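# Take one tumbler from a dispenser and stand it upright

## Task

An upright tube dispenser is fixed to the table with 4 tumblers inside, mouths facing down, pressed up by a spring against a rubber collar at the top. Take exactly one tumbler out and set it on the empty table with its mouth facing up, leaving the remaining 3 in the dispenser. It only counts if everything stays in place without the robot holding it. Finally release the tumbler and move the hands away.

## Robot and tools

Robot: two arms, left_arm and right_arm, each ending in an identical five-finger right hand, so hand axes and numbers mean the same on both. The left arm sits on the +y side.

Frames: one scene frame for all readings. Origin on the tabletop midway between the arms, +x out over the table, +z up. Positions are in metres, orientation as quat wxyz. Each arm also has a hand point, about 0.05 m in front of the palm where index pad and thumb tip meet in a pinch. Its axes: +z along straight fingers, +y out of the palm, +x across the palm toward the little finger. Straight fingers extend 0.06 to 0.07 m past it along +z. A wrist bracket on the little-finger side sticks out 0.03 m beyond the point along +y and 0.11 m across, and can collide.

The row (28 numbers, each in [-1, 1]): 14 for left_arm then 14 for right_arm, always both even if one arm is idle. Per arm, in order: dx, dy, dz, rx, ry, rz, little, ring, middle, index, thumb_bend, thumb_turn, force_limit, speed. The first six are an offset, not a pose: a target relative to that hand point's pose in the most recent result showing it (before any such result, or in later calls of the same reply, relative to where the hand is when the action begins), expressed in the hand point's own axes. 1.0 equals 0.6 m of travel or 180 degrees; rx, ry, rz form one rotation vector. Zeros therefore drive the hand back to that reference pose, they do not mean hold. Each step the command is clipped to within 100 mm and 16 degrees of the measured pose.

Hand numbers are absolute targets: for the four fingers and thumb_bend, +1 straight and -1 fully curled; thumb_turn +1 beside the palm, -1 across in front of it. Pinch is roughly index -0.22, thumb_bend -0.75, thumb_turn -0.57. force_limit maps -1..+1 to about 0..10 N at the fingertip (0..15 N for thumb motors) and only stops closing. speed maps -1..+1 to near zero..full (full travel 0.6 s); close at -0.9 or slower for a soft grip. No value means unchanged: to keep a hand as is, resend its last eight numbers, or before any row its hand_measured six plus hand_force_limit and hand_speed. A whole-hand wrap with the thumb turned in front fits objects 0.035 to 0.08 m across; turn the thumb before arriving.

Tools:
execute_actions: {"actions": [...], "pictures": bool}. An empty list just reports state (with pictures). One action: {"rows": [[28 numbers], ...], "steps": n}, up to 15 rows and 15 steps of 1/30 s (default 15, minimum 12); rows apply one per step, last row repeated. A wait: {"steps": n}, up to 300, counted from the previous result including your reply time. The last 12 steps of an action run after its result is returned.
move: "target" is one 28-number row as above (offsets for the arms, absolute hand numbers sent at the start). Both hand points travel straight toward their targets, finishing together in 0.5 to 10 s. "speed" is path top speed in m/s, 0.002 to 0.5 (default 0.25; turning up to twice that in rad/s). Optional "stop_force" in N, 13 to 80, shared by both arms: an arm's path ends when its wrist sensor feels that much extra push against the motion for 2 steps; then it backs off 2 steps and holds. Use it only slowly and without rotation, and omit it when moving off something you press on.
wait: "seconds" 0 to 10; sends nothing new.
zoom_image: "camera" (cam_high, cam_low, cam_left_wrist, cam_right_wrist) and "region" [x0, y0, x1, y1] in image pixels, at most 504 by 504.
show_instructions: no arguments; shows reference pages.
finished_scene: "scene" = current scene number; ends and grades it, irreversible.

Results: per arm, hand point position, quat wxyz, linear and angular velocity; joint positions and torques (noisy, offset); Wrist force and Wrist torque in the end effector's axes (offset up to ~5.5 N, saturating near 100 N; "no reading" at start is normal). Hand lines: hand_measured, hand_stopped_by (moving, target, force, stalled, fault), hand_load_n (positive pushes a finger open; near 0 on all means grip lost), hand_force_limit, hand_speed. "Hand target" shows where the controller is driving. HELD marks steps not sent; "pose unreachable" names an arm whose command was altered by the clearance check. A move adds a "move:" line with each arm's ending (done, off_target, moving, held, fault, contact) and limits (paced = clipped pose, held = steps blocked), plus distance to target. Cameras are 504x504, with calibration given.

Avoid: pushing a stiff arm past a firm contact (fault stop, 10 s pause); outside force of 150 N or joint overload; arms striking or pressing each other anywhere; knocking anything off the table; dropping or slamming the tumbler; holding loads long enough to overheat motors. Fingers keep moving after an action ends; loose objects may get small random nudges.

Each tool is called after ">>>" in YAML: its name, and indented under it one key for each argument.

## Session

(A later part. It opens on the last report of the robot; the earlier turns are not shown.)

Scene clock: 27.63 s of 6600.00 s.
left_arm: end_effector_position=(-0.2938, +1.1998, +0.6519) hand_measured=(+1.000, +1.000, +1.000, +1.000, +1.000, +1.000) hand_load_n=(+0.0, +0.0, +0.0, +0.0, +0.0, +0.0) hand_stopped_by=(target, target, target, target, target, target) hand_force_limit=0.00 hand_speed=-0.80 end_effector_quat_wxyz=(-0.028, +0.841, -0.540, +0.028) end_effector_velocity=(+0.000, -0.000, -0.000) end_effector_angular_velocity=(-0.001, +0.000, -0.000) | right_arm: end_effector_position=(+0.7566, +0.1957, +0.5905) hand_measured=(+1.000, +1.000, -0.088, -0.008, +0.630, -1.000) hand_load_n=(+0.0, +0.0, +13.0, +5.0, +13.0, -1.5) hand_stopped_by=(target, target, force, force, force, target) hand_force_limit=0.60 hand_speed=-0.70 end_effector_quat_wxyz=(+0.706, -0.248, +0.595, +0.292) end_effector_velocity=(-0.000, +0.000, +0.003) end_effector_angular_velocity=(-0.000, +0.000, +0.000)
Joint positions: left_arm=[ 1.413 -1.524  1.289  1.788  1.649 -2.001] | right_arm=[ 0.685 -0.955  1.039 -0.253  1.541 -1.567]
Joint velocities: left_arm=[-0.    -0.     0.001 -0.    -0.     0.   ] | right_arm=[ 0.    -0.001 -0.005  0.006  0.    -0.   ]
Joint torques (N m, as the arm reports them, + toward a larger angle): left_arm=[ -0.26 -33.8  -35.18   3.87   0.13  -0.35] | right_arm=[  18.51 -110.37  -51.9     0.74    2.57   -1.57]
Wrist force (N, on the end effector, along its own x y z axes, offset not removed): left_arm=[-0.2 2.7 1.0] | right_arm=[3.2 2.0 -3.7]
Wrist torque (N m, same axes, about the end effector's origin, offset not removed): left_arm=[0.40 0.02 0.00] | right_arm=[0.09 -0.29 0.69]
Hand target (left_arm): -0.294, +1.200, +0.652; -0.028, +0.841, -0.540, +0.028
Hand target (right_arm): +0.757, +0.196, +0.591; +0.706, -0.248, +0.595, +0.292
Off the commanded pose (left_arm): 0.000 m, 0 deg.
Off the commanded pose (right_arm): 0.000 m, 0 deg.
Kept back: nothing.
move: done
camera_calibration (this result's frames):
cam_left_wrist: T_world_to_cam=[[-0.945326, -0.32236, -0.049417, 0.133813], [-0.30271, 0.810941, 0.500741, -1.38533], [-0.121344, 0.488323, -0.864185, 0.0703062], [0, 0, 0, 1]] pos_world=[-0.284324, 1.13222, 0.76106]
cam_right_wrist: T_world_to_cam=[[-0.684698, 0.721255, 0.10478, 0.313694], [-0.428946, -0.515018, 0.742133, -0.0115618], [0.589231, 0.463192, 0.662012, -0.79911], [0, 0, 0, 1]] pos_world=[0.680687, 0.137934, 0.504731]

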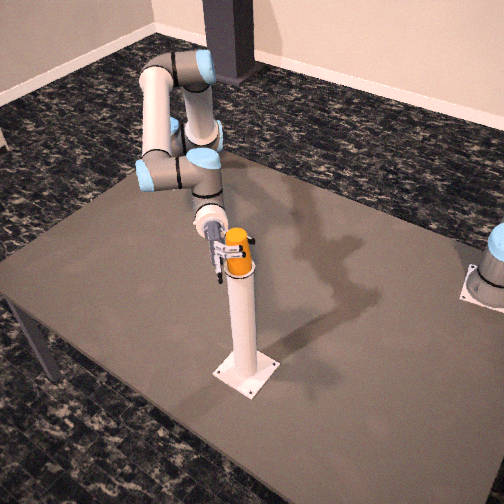

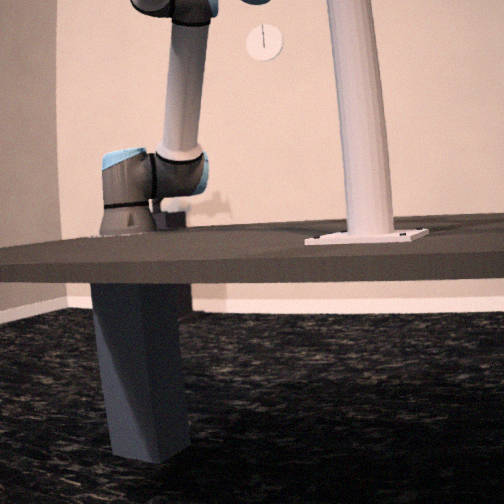

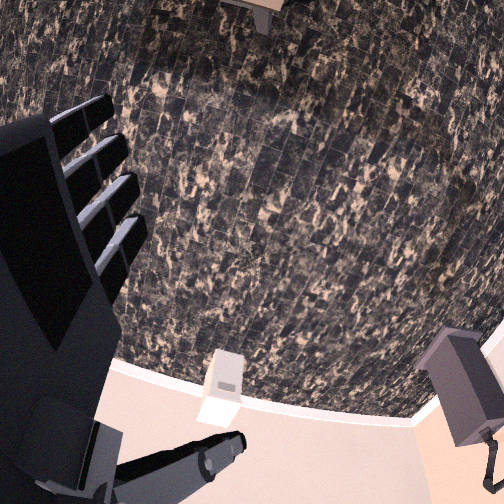

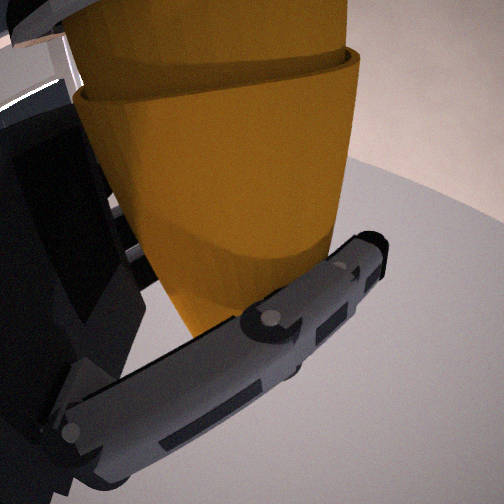

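>>> move:
  target: [0,0,0,0,0,0,1,1,1,1,1,1,0,-0.8,-0.1445,-0.0004,0.0248,0,0,0,1,1,-1,-1,-1,-1,0.6,-0.7]
  speed: 0.07

Scene clock: 29.87 s of 6600.00 s.
left_arm: end_effector_position=(-0.2938, +1.1998, +0.6519) hand_measured=(+1.000, +1.000, +1.000, +1.000, +1.000, +1.000) hand_load_n=(+0.0, +0.0, +0.0, +0.0, +0.0, +0.0) hand_stopped_by=(target, target, target, target, target, target) hand_force_limit=0.00 hand_speed=-0.80 end_effector_quat_wxyz=(-0.028, +0.841, -0.540, +0.028) end_effector_velocity=(-0.000, -0.000, -0.000) end_effector_angular_velocity=(-0.001, +0.000, -0.000) | right_arm: end_effector_position=(+0.7567, +0.1956, +0.6781) hand_measured=(+1.000, +1.000, -0.088, -0.008, +0.630, -1.000) hand_load_n=(+0.0, +0.0, +13.0, +5.0, +13.0, -1.5) hand_stopped_by=(target, target, force, force, force, target) hand_force_limit=0.60 hand_speed=-0.70 end_effector_quat_wxyz=(+0.706, -0.248, +0.595, +0.292) end_effector_velocity=(+0.001, -0.000, +0.003) end_effector_angular_velocity=(-0.001, -0.001, -0.001)
Joint positions: left_arm=[ 1.413 -1.524  1.289  1.788  1.649 -2.001] | right_arm=[ 0.685 -0.957  0.888 -0.101  1.541 -1.567]
Joint velocities: left_arm=[ 0.    -0.     0.     0.001 -0.     0.   ] | right_arm=[-0.     0.001 -0.007  0.006  0.    -0.001]
Joint torques (N m, as the arm reports them, + toward a larger angle): left_arm=[ -3.11 -35.16 -36.74   3.53   0.45  -0.41] | right_arm=[-15.88 -81.62 -52.29   0.63  -2.34   1.13]
Wrist force (N, on the end effector, along its own x y z axes, offset not removed): left_arm=[0.0 3.6 2.1] | right_arm=[2.3 -1.3 -1.7]
Wrist torque (N m, same axes, about the end effector's origin, offset not removed): left_arm=[0.41 -0.05 0.07] | right_arm=[-0.43 -0.23 0.37]
Hand target (left_arm): -0.294, +1.200, +0.652; -0.028, +0.841, -0.540, +0.028
Hand target (right_arm): +0.757, +0.196, +0.678; +0.706, -0.248, +0.595, +0.292
Off the commanded pose (left_arm): 0.000 m, 0 deg.
Off the commanded pose (right_arm): 0.000 m, 0 deg.
Kept back: nothing.
move: done
camera_calibration (this result's frames):
cam_left_wrist: T_world_to_cam=[[-0.945326, -0.32236, -0.049417, 0.133813], [-0.30271, 0.810941, 0.500741, -1.38533], [-0.121344, 0.488323, -0.864185, 0.0703062], [0, 0, 0, 1]] pos_world=[-0.284324, 1.13222, 0.76106]
cam_right_wrist: T_world_to_cam=[[-0.684699, 0.721247, 0.10483, 0.304577], [-0.428948, -0.515072, 0.742094, -0.0765294], [0.589229, 0.463144, 0.662048, -0.857137], [0, 0, 0, 1]] pos_world=[0.680766, 0.137885, 0.592329]

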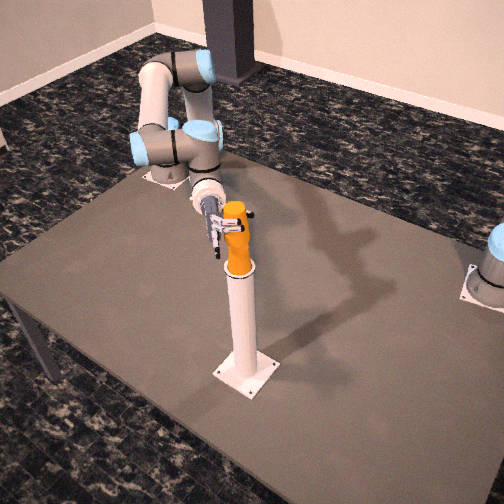

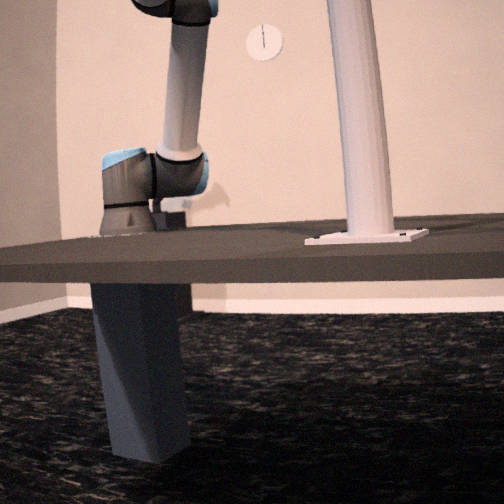

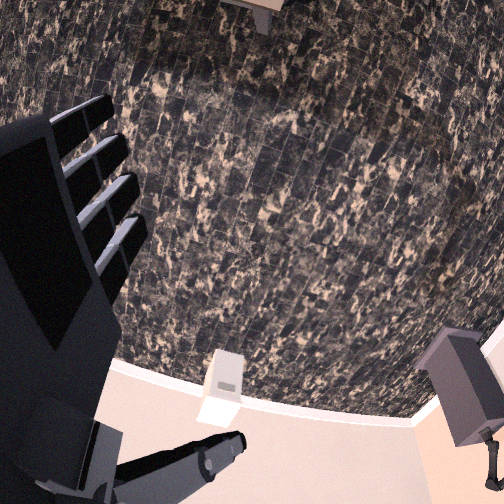

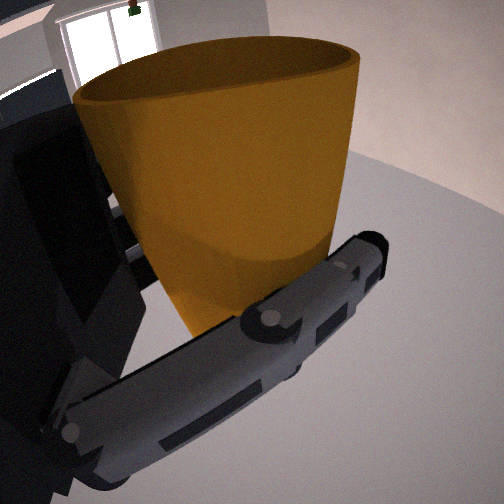

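>>> move:
  target: [0,0,0,0,0,0,1,1,1,1,1,1,0,-0.8,-0.0839,0.0003,-0.3918,0.0636,0,0.3272,1,1,-1,-1,-1,-1,0.6,-0.7]
  speed: 0.5

>>> move:
  target: [0,0,0,0,0,0,1,1,1,1,1,1,0,-0.8,0.3818,-0.9768,-0.1623,0.1272,0,0.6544,1,1,-1,-1,-1,-1,0.6,-0.7]
  speed: 0.5

Scene clock: 34.80 s of 6600.00 s.
left_arm: end_effector_position=(-0.2938, +1.1998, +0.6519) hand_measured=(+1.000, +1.000, +1.000, +1.000, +1.000, +1.000) hand_load_n=(+0.0, +0.0, +0.0, +0.0, +0.0, +0.0) hand_stopped_by=(target, target, target, target, target, target) hand_force_limit=0.00 hand_speed=-0.80 end_effector_quat_wxyz=(-0.028, +0.841, -0.540, +0.028) end_effector_velocity=(+0.000, -0.000, -0.001) end_effector_angular_velocity=(-0.002, +0.000, -0.001) | right_arm: end_effector_position=(+0.5870, +0.0258, +0.6876) hand_measured=(+1.000, +1.000, -0.088, -0.008, +0.630, -1.000) hand_load_n=(+0.0, +0.0, +13.5, +5.0, +12.5, -1.5) hand_stopped_by=(target, target, force, force, force, target) hand_force_limit=0.60 hand_speed=-0.70 end_effector_quat_wxyz=(+0.492, +0.145, +0.665, +0.543) end_effector_velocity=(-0.002, -0.002, -0.000) end_effector_angular_velocity=(+0.007, +0.008, -0.000)
Joint positions: left_arm=[ 1.413 -1.524  1.289  1.788  1.649 -2.001] | right_arm=[ 0.815 -1.322  1.417 -0.172  1.837 -0.543]
Joint velocities: left_arm=[-0.    -0.     0.002  0.001 -0.     0.001] | right_arm=[ 0.002 -0.003  0.003  0.003  0.003  0.011]
Joint torques (N m, as the arm reports them, + toward a larger angle): left_arm=[  0.76 -35.04 -36.48   3.81   0.53  -0.49] | right_arm=[ 20.44 -79.64 -38.5    1.25   2.69   1.7 ]
Wrist force (N, on the end effector, along its own x y z axes, offset not removed): left_arm=[2.0 2.7 1.3] | right_arm=[3.2 0.5 0.6]
Wrist torque (N m, same axes, about the end effector's origin, offset not removed): left_arm=[0.23 -0.30 0.18] | right_arm=[-0.37 -0.47 0.58]
Hand target (left_arm): -0.294, +1.200, +0.652; -0.028, +0.841, -0.540, +0.028
Hand target (right_arm): +0.587, +0.026, +0.688; +0.492, +0.145, +0.665, +0.543
Off the commanded pose (left_arm): 0.000 m, 0 deg.
Off the commanded pose (right_arm): 0.000 m, 0 deg.
Kept back: nothing.
After step 90, 0.10 s passed at rest.
move: done
camera_calibration (this result's frames):
cam_left_wrist: T_world_to_cam=[[-0.945327, -0.32236, -0.049417, 0.133813], [-0.30271, 0.810941, 0.500741, -1.38533], [-0.121344, 0.488323, -0.864186, 0.0703063], [0, 0, 0, 1]] pos_world=[-0.284324, 1.13222, 0.76106]
cam_right_wrist: T_world_to_cam=[[-0.256686, 0.319505, 0.912156, -0.486202], [-0.0118006, -0.944743, 0.327598, -0.192595], [0.966423, 0.073326, 0.246273, -0.610247], [0, 0, 0, 1]] pos_world=[0.462683, 0.018138, 0.656873]

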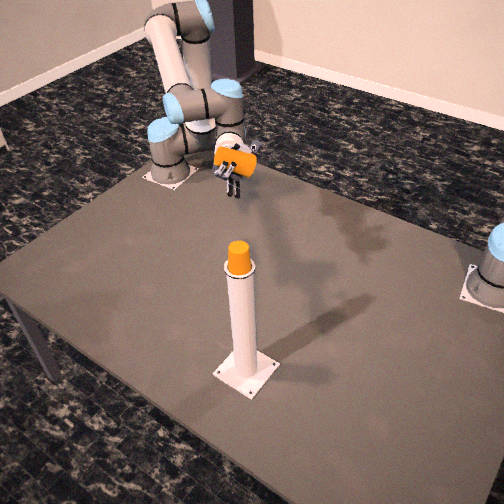

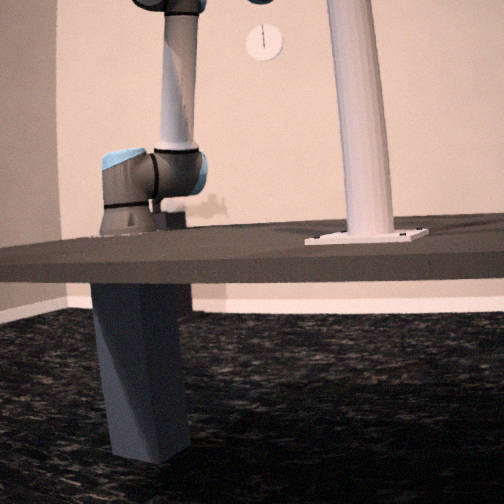

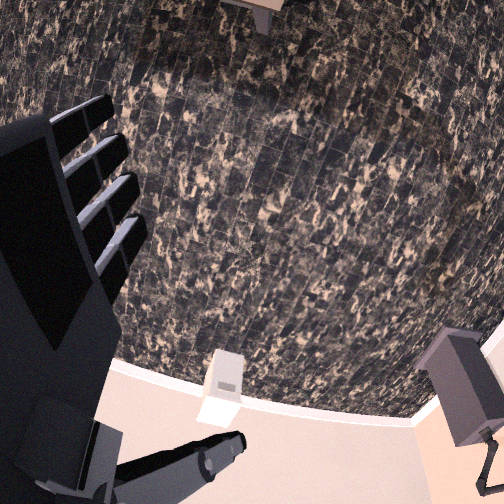

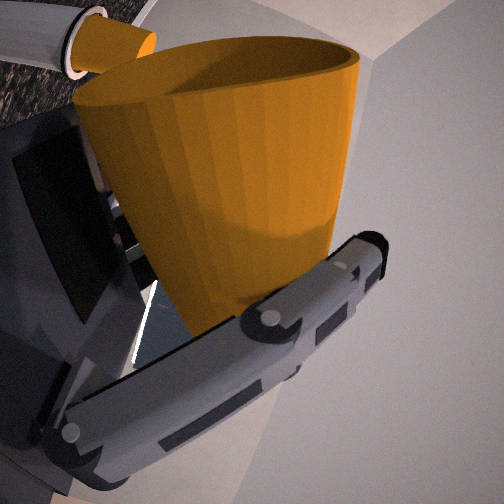

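Scene clock: 37.67 s of 6600.00 s.
left_arm: end_effector_position=(-0.2938, +1.1998, +0.6519) hand_measured=(+1.000, +1.000, +1.000, +1.000, +1.000, +1.000) hand_load_n=(+0.0, +0.0, +0.0, +0.0, +0.0, +0.0) hand_stopped_by=(target, target, target, target, target, target) hand_force_limit=0.00 hand_speed=-0.80 end_effector_quat_wxyz=(-0.028, +0.841, -0.540, +0.028) end_effector_velocity=(+0.000, -0.000, +0.001) end_effector_angular_velocity=(-0.000, +0.000, -0.001) | right_arm: end_effector_position=(+0.6000, -0.0803, +0.0606) hand_measured=(+1.000, +1.000, -0.088, -0.008, +0.630, -1.000) hand_load_n=(+0.0, +0.0, +13.0, +5.0, +12.5, -0.5) hand_stopped_by=(target, target, force, force, force, target) hand_force_limit=0.60 hand_speed=-0.70 end_effector_quat_wxyz=(-0.239, +0.719, +0.300, +0.580) end_effector_velocity=(+0.000, -0.000, -0.002) end_effector_angular_velocity=(+0.009, +0.005, +0.001)
Joint positions: left_arm=[ 1.413 -1.524  1.289  1.788  1.649 -2.001] | right_arm=[ 0.728 -1.035  1.922 -0.672  1.585  1.569]
Joint velocities: left_arm=[-0.001  0.    -0.001  0.002 -0.     0.   ] | right_arm=[-0.002  0.002  0.002 -0.007 -0.005  0.009]
Joint torques (N m, as the arm reports them, + toward a larger angle): left_arm=[ -2.06 -35.8  -36.09   3.31   0.54  -0.43] | right_arm=[-17.83 -57.54 -21.99  -3.69  -2.61   2.35]
Wrist force (N, on the end effector, along its own x y z axes, offset not removed): left_arm=[-0.1 3.0 1.1] | right_arm=[1.5 2.3 0.9]
Wrist torque (N m, same axes, about the end effector's origin, offset not removed): left_arm=[0.35 0.05 -0.03] | right_arm=[-0.05 -0.36 0.58]
Hand target (left_arm): -0.294, +1.200, +0.652; -0.028, +0.841, -0.540, +0.028
Hand target (right_arm): +0.600, -0.080, +0.060; -0.239, +0.719, +0.299, +0.580
Off the commanded pose (left_arm): 0.000 m, 0 deg.
Off the commanded pose (right_arm): 0.001 m, 0 deg.
Kept back: nothing.
move: done
camera_calibration (this result's frames):
cam_left_wrist: T_world_to_cam=[[-0.945326, -0.32236, -0.049417, 0.133813], [-0.30271, 0.810941, 0.500741, -1.38533], [-0.121345, 0.488323, -0.864186, 0.0703063], [0, 0, 0, 1]] pos_world=[-0.284324, 1.13222, 0.76106]
cam_right_wrist: T_world_to_cam=[[0.719165, -0.687172, -0.102937, -0.481768], [-0.536109, -0.454512, -0.711341, 0.32961], [0.442027, 0.566757, -0.695269, -0.0493251], [0, 0, 0, 1]] pos_world=[0.54498, -0.15329, 0.150579]

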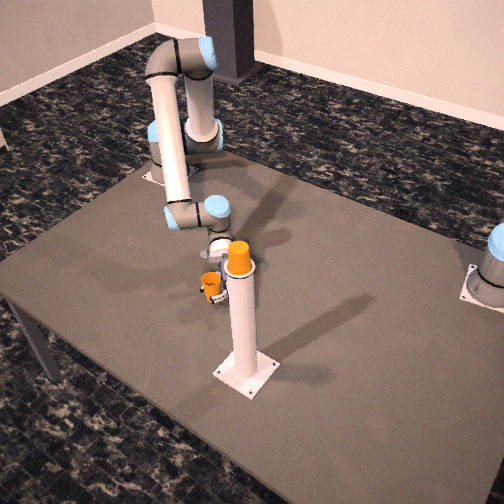

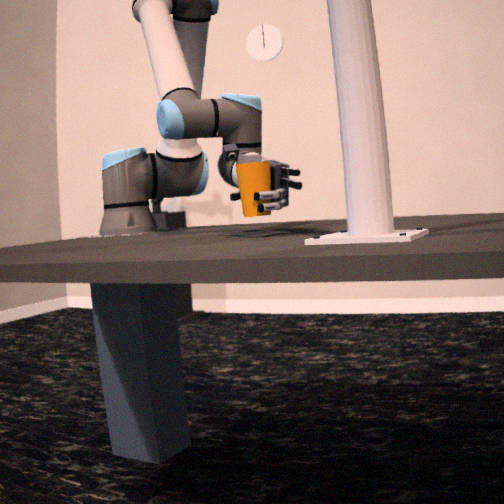

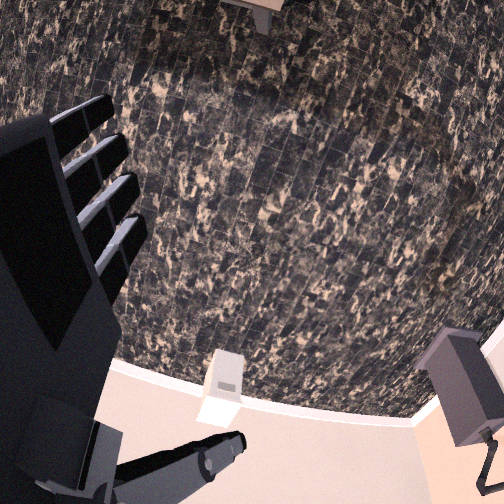

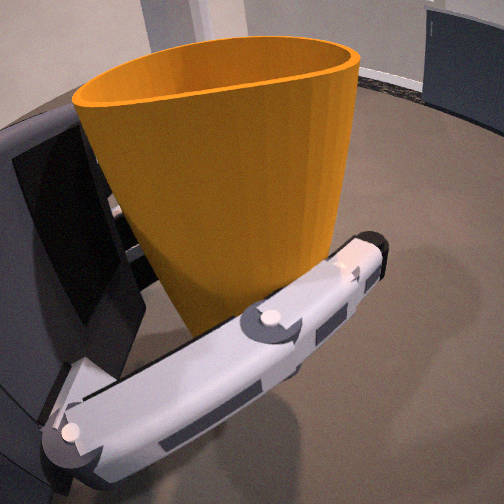

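>>> zoom_image:
  camera: "cam_low"
  region: [200, 130, 440, 260]

Region (200, 130, 440, 260) of cam_low's 504x504 image, scaled by 2.100, with more detail than that image has; it fills the top 273 rows of this view, and the rest is white.

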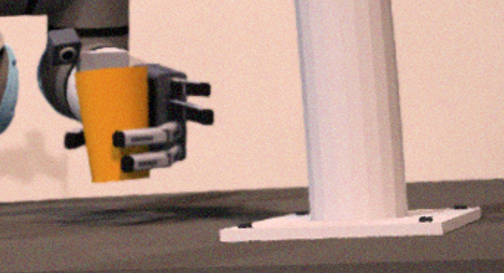

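>>> zoom_image:
  camera: "cam_low"
  region: [215, 150, 315, 250]

Region (215, 150, 315, 250) of cam_low's 504x504 image, scaled by 5.040, with more detail than that image has.

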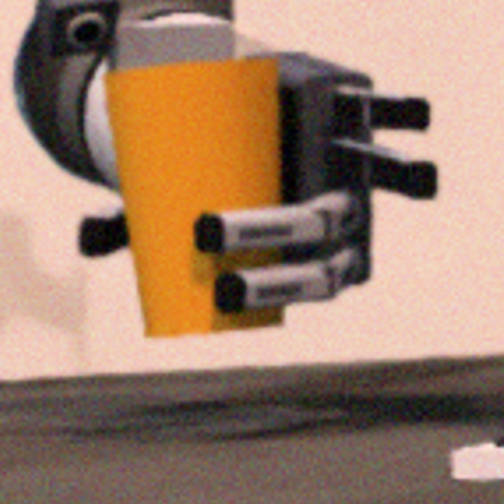

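>>> move:
  target: [0,0,0,0,0,0,1,1,1,1,1,1,0,-0.8,-0.044,-0.0002,0.0096,0,0,-0.005,1,1,-1,-1,-1,-1,0.6,-0.7]
  speed: 0.08

>>> zoom_image:
  camera: "cam_low"
  region: [215, 160, 315, 260]

Scene clock: 40.40 s of 6600.00 s.
left_arm: end_effector_position=(-0.2938, +1.1998, +0.6519) hand_measured=(+1.000, +1.000, +1.000, +1.000, +1.000, +1.000) hand_load_n=(+0.0, +0.0, +0.0, +0.0, +0.0, +0.0) hand_stopped_by=(target, target, target, target, target, target) hand_force_limit=0.00 hand_speed=-0.80 end_effector_quat_wxyz=(-0.028, +0.841, -0.540, +0.028) end_effector_velocity=(+0.000, -0.000, -0.000) end_effector_angular_velocity=(+0.000, -0.000, +0.000) | right_arm: end_effector_position=(+0.6000, -0.0803, +0.0340) hand_measured=(+1.000, +1.000, -0.088, -0.008, +0.630, -1.000) hand_load_n=(+0.0, +0.0, +13.0, +5.0, +12.5, -0.5) hand_stopped_by=(target, target, force, force, force, target) hand_force_limit=0.60 hand_speed=-0.70 end_effector_quat_wxyz=(-0.234, +0.717, +0.305, +0.582) end_effector_velocity=(+0.001, -0.000, -0.002) end_effector_angular_velocity=(-0.000, -0.002, -0.000)
Joint positions: left_arm=[ 1.413 -1.524  1.289  1.788  1.649 -2.001] | right_arm=[ 0.729 -0.997  1.928 -0.716  1.586  1.554]
Joint velocities: left_arm=[-0.    -0.     0.    -0.     0.    -0.001] | right_arm=[-0.001  0.004  0.    -0.005  0.    -0.001]
Joint torques (N m, as the arm reports them, + toward a larger angle): left_arm=[ -1.51 -35.5  -36.79   3.43   0.61  -0.37] | right_arm=[ 20.34 -58.76 -21.34  -3.08   2.42  -2.36]
Wrist force (N, on the end effector, along its own x y z axes, offset not removed): left_arm=[0.6 2.6 1.3] | right_arm=[2.2 -0.5 -1.5]
Wrist torque (N m, same axes, about the end effector's origin, offset not removed): left_arm=[0.27 -0.06 0.04] | right_arm=[-0.36 -0.24 0.57]
Hand target (left_arm): -0.294, +1.200, +0.652; -0.028, +0.841, -0.540, +0.028
Hand target (right_arm): +0.600, -0.080, +0.034; -0.234, +0.716, +0.305, +0.582
Off the commanded pose (left_arm): 0.000 m, 0 deg.
Off the commanded pose (right_arm): 0.000 m, 0 deg.
Kept back: nothing.
move: done
camera_calibration (this result's frames):
cam_left_wrist: T_world_to_cam=[[-0.945326, -0.32236, -0.049417, 0.133813], [-0.30271, 0.810941, 0.500741, -1.38533], [-0.121344, 0.488323, -0.864186, 0.0703063], [0, 0, 0, 1]] pos_world=[-0.284324, 1.13222, 0.76106]
cam_right_wrist: T_world_to_cam=[[0.722446, -0.685819, -0.0878906, -0.486892], [-0.526998, -0.463884, -0.712099, 0.304489], [0.4476, 0.560771, -0.696556, -0.0716216], [0, 0, 0, 1]] pos_world=[0.544276, -0.152509, 0.124144]

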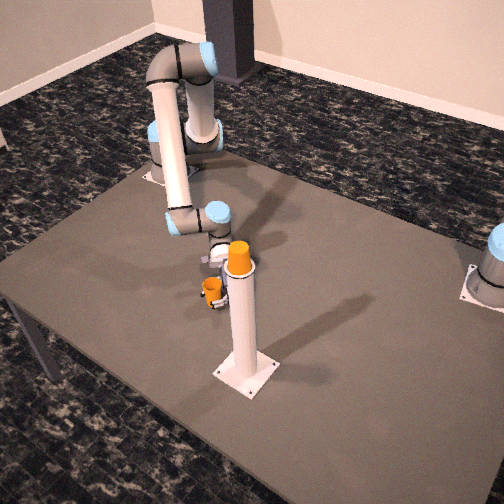

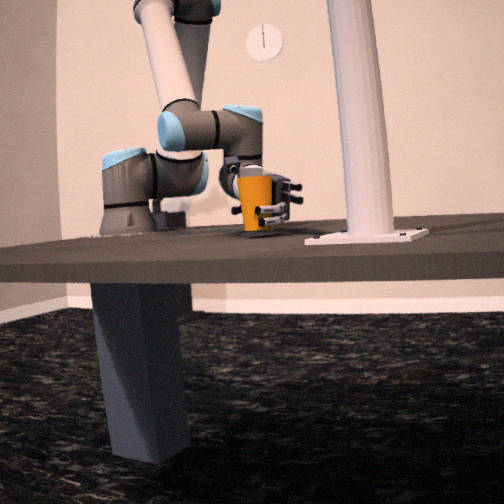

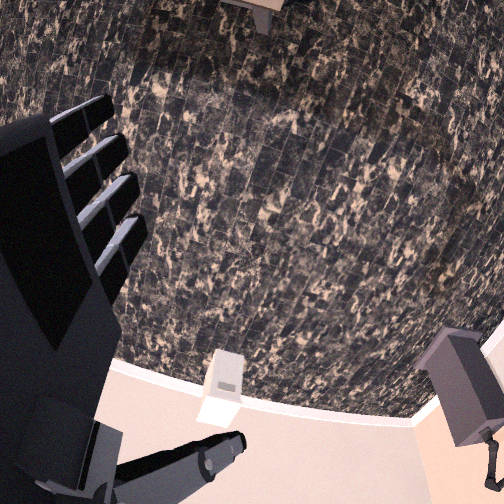

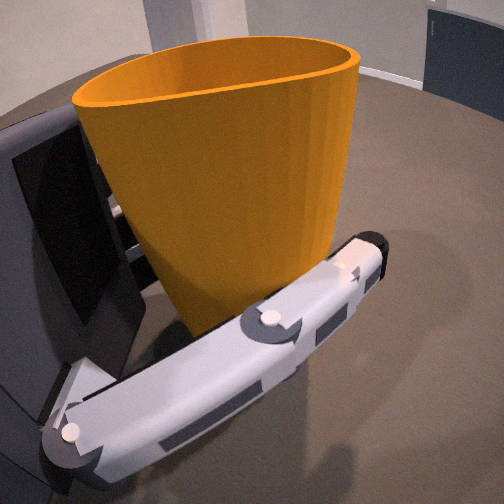

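Region (215, 160, 315, 260) of cam_low's 504x504 image, scaled by 5.040, with more detail than that image has.

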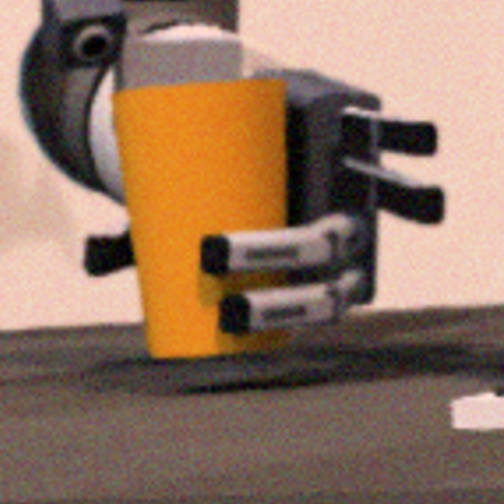

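>>> move:
  target: [0,0,0,0,0,0,1,1,1,1,1,1,0,-0.8,-0.0244,-0.0005,0.0053,0,0,0,1,1,-1,-1,-1,-1,0.6,-0.7]
  speed: 0.006
  stop_force: 13

>>> zoom_image:
  camera: "cam_low"
  region: [215, 160, 315, 260]

Scene clock: 43.53 s of 6600.00 s.
left_arm: end_effector_position=(-0.2938, +1.1998, +0.6519) hand_measured=(+1.000, +1.000, +1.000, +1.000, +1.000, +1.000) hand_load_n=(+0.0, +0.0, +0.0, +0.0, +0.0, +0.0) hand_stopped_by=(target, target, target, target, target, target) hand_force_limit=0.00 hand_speed=-0.80 end_effector_quat_wxyz=(-0.028, +0.841, -0.540, +0.028) end_effector_velocity=(+0.000, -0.000, +0.000) end_effector_angular_velocity=(+0.001, -0.000, +0.001) | right_arm: end_effector_position=(+0.6000, -0.0802, +0.0192) hand_measured=(+1.000, +1.000, -0.088, -0.008, +0.630, -1.000) hand_load_n=(+0.0, +0.0, +13.0, +5.0, +12.5, -1.0) hand_stopped_by=(target, target, force, force, force, target) hand_force_limit=0.60 hand_speed=-0.70 end_effector_quat_wxyz=(-0.234, +0.717, +0.305, +0.582) end_effector_velocity=(+0.000, +0.000, -0.001) end_effector_angular_velocity=(+0.002, -0.001, -0.000)
Joint positions: left_arm=[ 1.413 -1.524  1.289  1.788  1.649 -2.001] | right_arm=[ 0.729 -0.976  1.93  -0.739  1.586  1.554]
Joint velocities: left_arm=[-0.    -0.001 -0.    -0.     0.    -0.001] | right_arm=[-0.     0.002 -0.    -0.005  0.     0.001]
Joint torques (N m, as the arm reports them, + toward a larger angle): left_arm=[ -2.86 -36.38 -35.29   3.88   0.12  -0.62] | right_arm=[ 10.02 -56.15 -20.5   -3.38   1.23   2.36]
Wrist force (N, on the end effector, along its own x y z axes, offset not removed): left_arm=[0.6 3.1 -0.1] | right_arm=[5.4 0.2 -2.1]
Wrist torque (N m, same axes, about the end effector's origin, offset not removed): left_arm=[0.49 -0.06 0.13] | right_arm=[-0.20 -0.69 0.68]
Hand target (left_arm): -0.294, +1.200, +0.652; -0.028, +0.841, -0.540, +0.028
Hand target (right_arm): +0.600, -0.080, +0.019; -0.234, +0.717, +0.305, +0.582
Off the commanded pose (left_arm): 0.000 m, 0 deg.
Off the commanded pose (right_arm): 0.000 m, 0 deg.
Kept back: nothing.
move: done
camera_calibration (this result's frames):
cam_left_wrist: T_world_to_cam=[[-0.945326, -0.32236, -0.0494171, 0.133813], [-0.30271, 0.810941, 0.500741, -1.38533], [-0.121344, 0.488323, -0.864186, 0.0703064], [0, 0, 0, 1]] pos_world=[-0.284324, 1.13222, 0.76106]
cam_right_wrist: T_world_to_cam=[[0.722449, -0.685816, -0.0878842, -0.488174], [-0.526991, -0.463888, -0.712101, 0.293975], [0.447602, 0.560771, -0.696555, -0.0819006], [0, 0, 0, 1]] pos_world=[0.544262, -0.152499, 0.109389]

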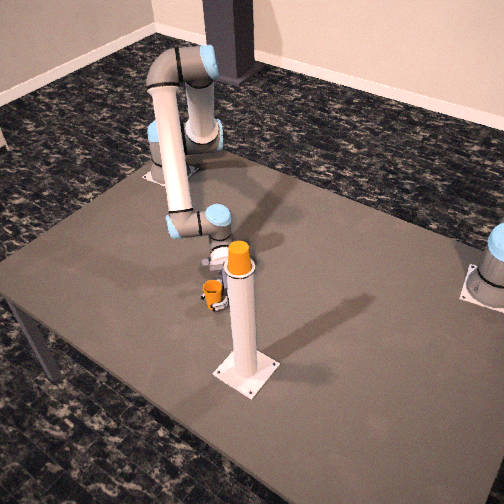

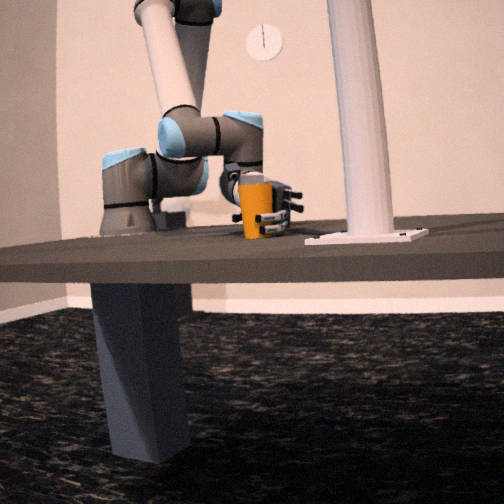

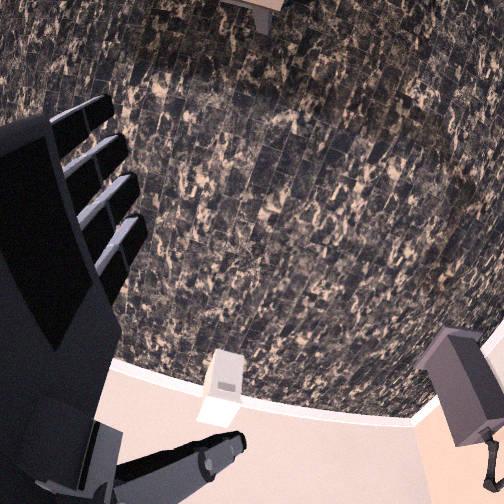

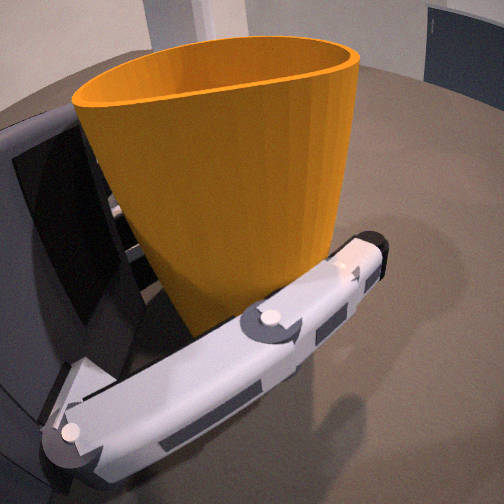

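Region (215, 160, 315, 260) of cam_low's 504x504 image, scaled by 5.040, with more detail than that image has.

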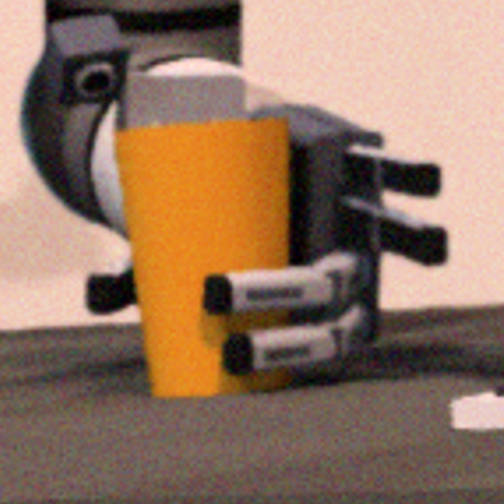

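>>> execute_actions:
  actions:
    - {"steps": 3}

Scene clock: 43.80 s of 6600.00 s.
left_arm: end_effector_position=(-0.2938, +1.1998, +0.6519) hand_measured=(+1.000, +1.000, +1.000, +1.000, +1.000, +1.000) hand_load_n=(+0.0, +0.0, +0.0, +0.0, +0.0, +0.0) hand_stopped_by=(target, target, target, target, target, target) hand_force_limit=0.00 hand_speed=-0.80 end_effector_quat_wxyz=(-0.028, +0.841, -0.540, +0.028) end_effector_velocity=(+0.000, -0.000, -0.000) end_effector_angular_velocity=(-0.002, -0.000, +0.000) | right_arm: end_effector_position=(+0.6000, -0.0802, +0.0191) hand_measured=(+1.000, +1.000, -0.088, -0.008, +0.630, -1.000) hand_load_n=(+0.0, +0.0, +13.0, +5.0, +12.5, -1.5) hand_stopped_by=(target, target, force, force, force, target) hand_force_limit=0.60 hand_speed=-0.70 end_effector_quat_wxyz=(-0.234, +0.716, +0.305, +0.582) end_effector_velocity=(+0.000, -0.000, -0.000) end_effector_angular_velocity=(-0.001, -0.000, -0.001)
Joint positions: left_arm=[ 1.413 -1.524  1.289  1.788  1.649 -2.001] | right_arm=[ 0.729 -0.976  1.93  -0.739  1.586  1.554]
Joint velocities: left_arm=[-0.    -0.     0.001  0.     0.    -0.   ] | right_arm=[-0.001  0.     0.     0.     0.    -0.001]
Joint torques (N m, as the arm reports them, + toward a larger angle): left_arm=[ -3.14 -35.85 -37.37   3.58   0.11  -0.84] | right_arm=[  6.41 -55.57 -18.52  -3.42   1.23   2.4 ]
Wrist force (N, on the end effector, along its own x y z axes, offset not removed): left_arm=[1.9 1.7 0.9] | right_arm=[6.7 0.4 -3.7]
Wrist torque (N m, same axes, about the end effector's origin, offset not removed): left_arm=[0.15 -0.24 0.20] | right_arm=[-0.06 -0.72 0.73]
Hand target (left_arm): -0.294, +1.200, +0.652; -0.028, +0.841, -0.540, +0.028
Hand target (right_arm): +0.600, -0.080, +0.019; -0.234, +0.717, +0.305, +0.582
Off the commanded pose (left_arm): 0.000 m, 0 deg.
Off the commanded pose (right_arm): 0.000 m, 0 deg.
Kept back: nothing.
Steps of this call (steps 1 to 8: nothing new was sent). Readings (end_effector_position | what the end effector reports):
1: left_arm (-0.2938, +1.1998, +0.6519) | right_arm (+0.6000, -0.0802, +0.0192) | left_arm hand_measured=(+1.000, +1.000, +1.000, +1.000, +1.000, +1.000) hand_load_n=(+0.0, +0.0, +0.0, +0.0, +0.0, +0.0) hand_stopped_by=(target, target, target, target, target, target) hand_force_limit=0.00 hand_speed=-0.80 | right_arm hand_measured=(+1.000, +1.000, -0.088, -0.008, +0.630, -1.000) hand_load_n=(+0.0, +0.0, +13.0, +5.0, +12.5, -1.0) hand_stopped_by=(target, target, force, force, force, target) hand_force_limit=0.60 hand_speed=-0.70
2: left_arm (-0.2938, +1.1998, +0.6519) | right_arm (+0.6000, -0.0802, +0.0192) | left_arm hand_measured=(+1.000, +1.000, +1.000, +1.000, +1.000, +1.000) hand_load_n=(+0.0, +0.0, +0.0, +0.0, +0.0, +0.0) hand_stopped_by=(target, target, target, target, target, target) hand_force_limit=0.00 hand_speed=-0.80 | right_arm hand_measured=(+1.000, +1.000, -0.088, -0.008, +0.630, -1.000) hand_load_n=(+0.0, +0.0, +13.0, +5.0, +12.5, -1.0) hand_stopped_by=(target, target, force, force, force, target) hand_force_limit=0.60 hand_speed=-0.70
4: left_arm (-0.2938, +1.1998, +0.6519) | right_arm (+0.6000, -0.0802, +0.0191) | left_arm hand_measured=(+1.000, +1.000, +1.000, +1.000, +1.000, +1.000) hand_load_n=(+0.0, +0.0, +0.0, +0.0, +0.0, +0.0) hand_stopped_by=(target, target, target, target, target, target) hand_force_limit=0.00 hand_speed=-0.80 | right_arm hand_measured=(+1.000, +1.000, -0.088, -0.008, +0.630, -1.000) hand_load_n=(+0.0, +0.0, +13.0, +5.0, +12.5, -1.5) hand_stopped_by=(target, target, force, force, force, target) hand_force_limit=0.60 hand_speed=-0.70
8: the state above

>>> execute_actions:
  actions:
    - {"rows": [[0,0,0,0,0,0,1,1,1,1,1,1,0,-0.8,0,0,0,0,0,0,1,1,0.4,0.4,1,-1,0.6,-0.2],[0,0,0,0,0,0,1,1,1,1,1,1,0,-0.8,0,0,0,0,0,0,1,1,0.4,0.4,1,-1,0.6,-0.2],[0,0,0,0,0,0,1,1,1,1,1,1,0,-0.8,0,0,0,0,0,0,1,1,0.4,0.4,1,-1,0.6,-0.2],[0,0,0,0,0,0,1,1,1,1,1,1,0,-0.8,0,0,0,0,0,0,1,1,0.4,0.4,1,-1,0.6,-0.2],[0,0,0,0,0,0,1,1,1,1,1,1,0,-0.8,0,0,0,0,0,0,1,1,0.4,0.4,1,-1,0.6,-0.2],[0,0,0,0,0,0,1,1,1,1,1,1,0,-0.8,0,0,0,0,0,0,1,1,0.4,0.4,1,-1,0.6,-0.2],[0,0,0,0,0,0,1,1,1,1,1,1,0,-0.8,0,0,0,0,0,0,1,1,0.4,0.4,1,-1,0.6,-0.2],[0,0,0,0,0,0,1,1,1,1,1,1,0,-0.8,0.002,-0.0005,-0.0006,0,0,0,1,1,0.4,0.4,1,-1,0.6,-0.2],[0,0,0,0,0,0,1,1,1,1,1,1,0,-0.8,0.005,-0.001,-0.0014,0,0,0,1,1,0.4,0.4,1,-1,0.6,-0.2],[0,0,0,0,0,0,1,1,1,1,1,1,0,-0.8,0.008,-0.0015,-0.0022,0,0,0,1,1,0.4,0.4,1,-1,0.6,-0.2],[0,0,0,0,0,0,1,1,1,1,1,1,0,-0.8,0.011,-0.002,-0.0031,0,0,0,1,1,0.4,0.4,1,-1,0.6,-0.2],[0,0,0,0,0,0,1,1,1,1,1,1,0,-0.8,0.014,-0.0025,-0.0039,0,0,0,1,1,1,1,1,-1,0.6,-0.2],[0,0,0,0,0,0,1,1,1,1,1,1,0,-0.8,0.017,-0.003,-0.0048,0,0,0,1,1,1,1,1,-1,0.6,-0.2],[0,0,0,0,0,0,1,1,1,1,1,1,0,-0.8,0.019,-0.003,-0.0053,0,0,0,1,1,1,1,1,-1,0.6,-0.2],[0,0,0,0,0,0,1,1,1,1,1,1,0,-0.8,0.02,-0.003,-0.0056,0,0,0,1,1,1,1,1,-1,0.6,-0.2]], "steps": 15}

>>> wait:
  seconds: 0.4

Scene clock: 45.23 s of 6600.00 s.
left_arm: end_effector_position=(-0.2938, +1.1998, +0.6519) hand_measured=(+1.000, +1.000, +1.000, +1.000, +1.000, +1.000) hand_load_n=(+0.0, +0.0, +0.0, +0.0, +0.0, +0.0) hand_stopped_by=(target, target, target, target, target, target) hand_force_limit=0.00 hand_speed=-0.80 end_effector_quat_wxyz=(-0.028, +0.841, -0.540, +0.028) end_effector_velocity=(+0.000, +0.000, -0.001) end_effector_angular_velocity=(+0.000, -0.000, -0.000) | right_arm: end_effector_position=(+0.6000, -0.0802, +0.0190) hand_measured=(+1.000, +1.000, -0.088, -0.008, +0.630, -1.000) hand_load_n=(+0.0, +0.0, +13.0, +5.0, +12.5, -1.5) hand_stopped_by=(target, target, moving, moving, moving, target) hand_force_limit=0.60 hand_speed=-0.20 end_effector_quat_wxyz=(-0.234, +0.717, +0.305, +0.582) end_effector_velocity=(+0.000, +0.000, +0.000) end_effector_angular_velocity=(+0.001, -0.001, -0.000)
Joint positions: left_arm=[ 1.413 -1.524  1.289  1.788  1.649 -2.001] | right_arm=[ 0.729 -0.976  1.93  -0.739  1.586  1.554]
Joint velocities: left_arm=[-0.    -0.     0.001 -0.001  0.     0.   ] | right_arm=[-0.     0.    -0.    -0.001  0.    -0.   ]
Joint torques (N m, as the arm reports them, + toward a larger angle): left_arm=[ -4.02 -36.2  -35.77   3.44  -0.05  -0.68] | right_arm=[ -0.35 -58.69 -19.03  -2.75  -0.03   2.35]
Wrist force (N, on the end effector, along its own x y z axes, offset not removed): left_arm=[0.1 2.8 1.5] | right_arm=[6.2 0.4 -2.5]
Wrist torque (N m, same axes, about the end effector's origin, offset not removed): left_arm=[0.37 -0.04 0.04] | right_arm=[-0.27 -0.45 0.57]
Steps of this call (steps 1 to 40: nothing new was sent; steps 41 to 43: the first 3 steps of this action). Readings (end_effector_position | what the end effector reports):
41: left_arm (-0.2938, +1.1998, +0.6519) | right_arm (+0.6000, -0.0802, +0.0190) | left_arm hand_measured=(+1.000, +1.000, +1.000, +1.000, +1.000, +1.000) hand_load_n=(+0.0, +0.0, +0.0, +0.0, +0.0, +0.0) hand_stopped_by=(target, target, target, target, target, target) hand_force_limit=0.00 hand_speed=-0.80 | right_arm hand_measured=(+1.000, +1.000, -0.088, -0.008, +0.630, -1.000) hand_load_n=(+0.0, +0.0, +13.0, +5.0, +12.5, -1.5) hand_stopped_by=(target, target, moving, moving, moving, target) hand_force_limit=0.60 hand_speed=-0.20
42: left_arm (-0.2938, +1.1998, +0.6519) | right_arm (+0.6000, -0.0802, +0.0190) | left_arm hand_measured=(+1.000, +1.000, +1.000, +1.000, +1.000, +1.000) hand_load_n=(+0.0, +0.0, +0.0, +0.0, +0.0, +0.0) hand_stopped_by=(target, target, target, target, target, target) hand_force_limit=0.00 hand_speed=-0.80 | right_arm hand_measured=(+1.000, +1.000, -0.088, -0.008, +0.630, -1.000) hand_load_n=(+0.0, +0.0, +13.0, +5.0, +12.5, -1.5) hand_stopped_by=(target, target, moving, moving, moving, target) hand_force_limit=0.60 hand_speed=-0.20
43: the state above

Scene clock: 46.03 s of 6600.00 s.
left_arm: end_effector_position=(-0.2938, +1.1998, +0.6519) hand_measured=(+1.000, +1.000, +1.000, +1.000, +1.000, +1.000) hand_load_n=(+0.0, +0.0, +0.0, +0.0, +0.0, +0.0) hand_stopped_by=(target, target, target, target, target, target) hand_force_limit=0.00 hand_speed=-0.80 end_effector_quat_wxyz=(-0.028, +0.841, -0.540, +0.028) end_effector_velocity=(-0.000, -0.000, +0.000) end_effector_angular_velocity=(-0.000, +0.000, +0.000) | right_arm: end_effector_position=(+0.5980, -0.0793, +0.0311) hand_measured=(+1.000, +1.000, +0.972, +1.000, +1.000, -1.000) hand_load_n=(+0.0, +0.0, +0.0, +0.0, +0.0, +0.0) hand_stopped_by=(target, target, moving, moving, target, target) hand_force_limit=0.60 hand_speed=-0.20 end_effector_quat_wxyz=(-0.234, +0.716, +0.305, +0.582) end_effector_velocity=(-0.001, -0.000, +0.001) end_effector_angular_velocity=(-0.001, +0.001, -0.000)
Joint positions: left_arm=[ 1.413 -1.524  1.289  1.788  1.649 -2.001] | right_arm=[ 0.732 -0.993  1.929 -0.721  1.589  1.554]
Joint velocities: left_arm=[ 0.    -0.    -0.     0.001 -0.     0.   ] | right_arm=[ 0.001 -0.002  0.     0.003  0.001 -0.   ]
Joint torques (N m, as the arm reports them, + toward a larger angle): left_arm=[ -1.37 -36.74 -36.41   3.49   0.23  -0.56] | right_arm=[ 20.12 -86.76 -34.14   2.3    2.37   2.05]
Wrist force (N, on the end effector, along its own x y z axes, offset not removed): left_arm=[0.4 2.3 1.9] | right_arm=[5.3 2.9 -3.1]
Wrist torque (N m, same axes, about the end effector's origin, offset not removed): left_arm=[0.21 -0.11 -0.01] | right_arm=[0.27 -0.78 0.84]
Hand target (left_arm): -0.294, +1.200, +0.652; -0.028, +0.841, -0.540, +0.028
Hand target (right_arm): +0.598, -0.079, +0.031; -0.234, +0.716, +0.305, +0.582
Off the commanded pose (left_arm): 0.000 m, 0 deg.
Off the commanded pose (right_arm): 0.000 m, 0 deg.
Kept back: nothing.
Steps of this call (steps 1 to 12: the last 12 steps of your previous action; steps 13 to 24: nothing new was sent). Readings (end_effector_position | what the end effector reports):
1: left_arm (-0.2938, +1.1998, +0.6519) | right_arm (+0.6000, -0.0802, +0.0190) | left_arm hand_measured=(+1.000, +1.000, +1.000, +1.000, +1.000, +1.000) hand_load_n=(+0.0, +0.0, +0.0, +0.0, +0.0, +0.0) hand_stopped_by=(target, target, target, target, target, target) hand_force_limit=0.00 hand_speed=-0.80 | right_arm hand_measured=(+1.000, +1.000, -0.048, +0.030, +0.650, -1.000) hand_load_n=(+0.0, +0.0, +5.0, +1.0, +5.0, -1.5) hand_stopped_by=(target, target, moving, moving, moving, target) hand_force_limit=0.60 hand_speed=-0.20
2: left_arm (-0.2938, +1.1998, +0.6519) | right_arm (+0.6000, -0.0803, +0.0190) | left_arm hand_measured=(+1.000, +1.000, +1.000, +1.000, +1.000, +1.000) hand_load_n=(+0.0, +0.0, +0.0, +0.0, +0.0, +0.0) hand_stopped_by=(target, target, target, target, target, target) hand_force_limit=0.00 hand_speed=-0.80 | right_arm hand_measured=(+1.000, +1.000, -0.004, +0.076, +0.676, -1.000) hand_load_n=(+0.0, +0.0, +0.0, +0.0, +0.0, +0.0) hand_stopped_by=(target, target, moving, moving, moving, target) hand_force_limit=0.60 hand_speed=-0.20
4: left_arm (-0.2938, +1.1998, +0.6519) | right_arm (+0.6000, -0.0803, +0.0190) | left_arm hand_measured=(+1.000, +1.000, +1.000, +1.000, +1.000, +1.000) hand_load_n=(+0.0, +0.0, +0.0, +0.0, +0.0, +0.0) hand_stopped_by=(target, target, target, target, target, target) hand_force_limit=0.00 hand_speed=-0.80 | right_arm hand_measured=(+1.000, +1.000, +0.084, +0.164, +0.732, -1.000) hand_load_n=(+0.0, +0.0, +0.0, +0.0, +0.0, +0.0) hand_stopped_by=(target, target, moving, moving, moving, target) hand_force_limit=0.60 hand_speed=-0.20
8: left_arm (-0.2938, +1.1998, +0.6519) | right_arm (+0.5997, -0.0802, +0.0202) | left_arm hand_measured=(+1.000, +1.000, +1.000, +1.000, +1.000, +1.000) hand_load_n=(+0.0, +0.0, +0.0, +0.0, +0.0, +0.0) hand_stopped_by=(target, target, target, target, target, target) hand_force_limit=0.00 hand_speed=-0.80 | right_arm hand_measured=(+1.000, +1.000, +0.262, +0.342, +0.844, -1.000) hand_load_n=(+0.0, +0.0, +0.0, +0.0, +0.0, +0.0) hand_stopped_by=(target, target, moving, moving, moving, target) hand_force_limit=0.60 hand_speed=-0.20
24: the state above
camera_calibration (this result's frames):
cam_left_wrist: T_world_to_cam=[[-0.945327, -0.32236, -0.049417, 0.133812], [-0.30271, 0.810941, 0.500741, -1.38533], [-0.121344, 0.488323, -0.864186, 0.0703065], [0, 0, 0, 1]] pos_world=[-0.284324, 1.13222, 0.76106]
cam_right_wrist: T_world_to_cam=[[0.722463, -0.685803, -0.0878673, -0.485137], [-0.526926, -0.463847, -0.712176, 0.301819], [0.447656, 0.560821, -0.69648, -0.0732919], [0, 0, 0, 1]] pos_world=[0.54234, -0.151607, 0.121274]

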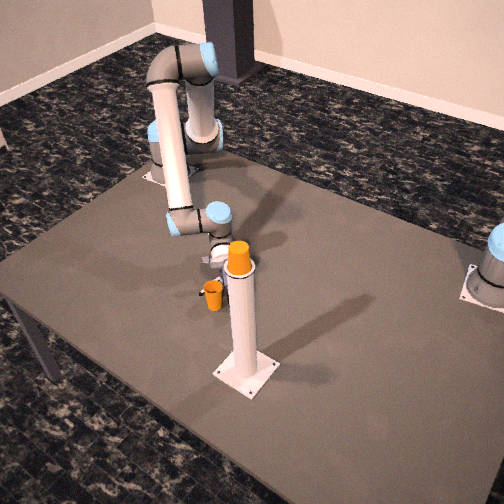

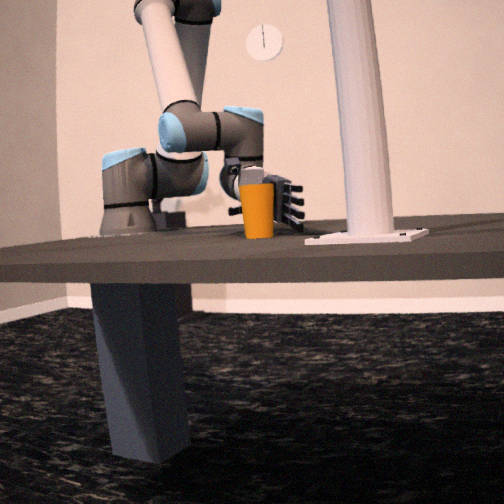

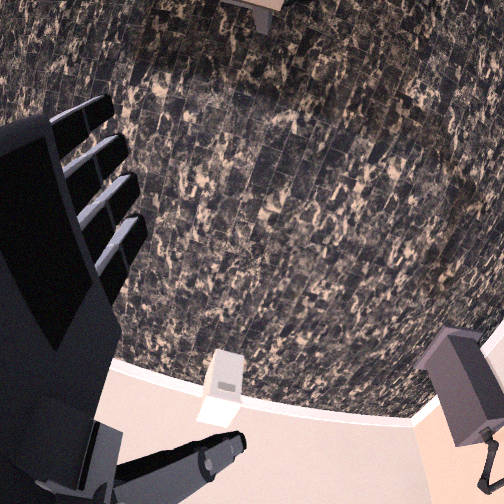

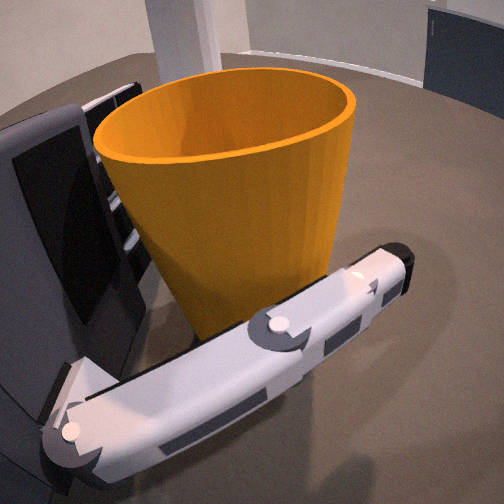

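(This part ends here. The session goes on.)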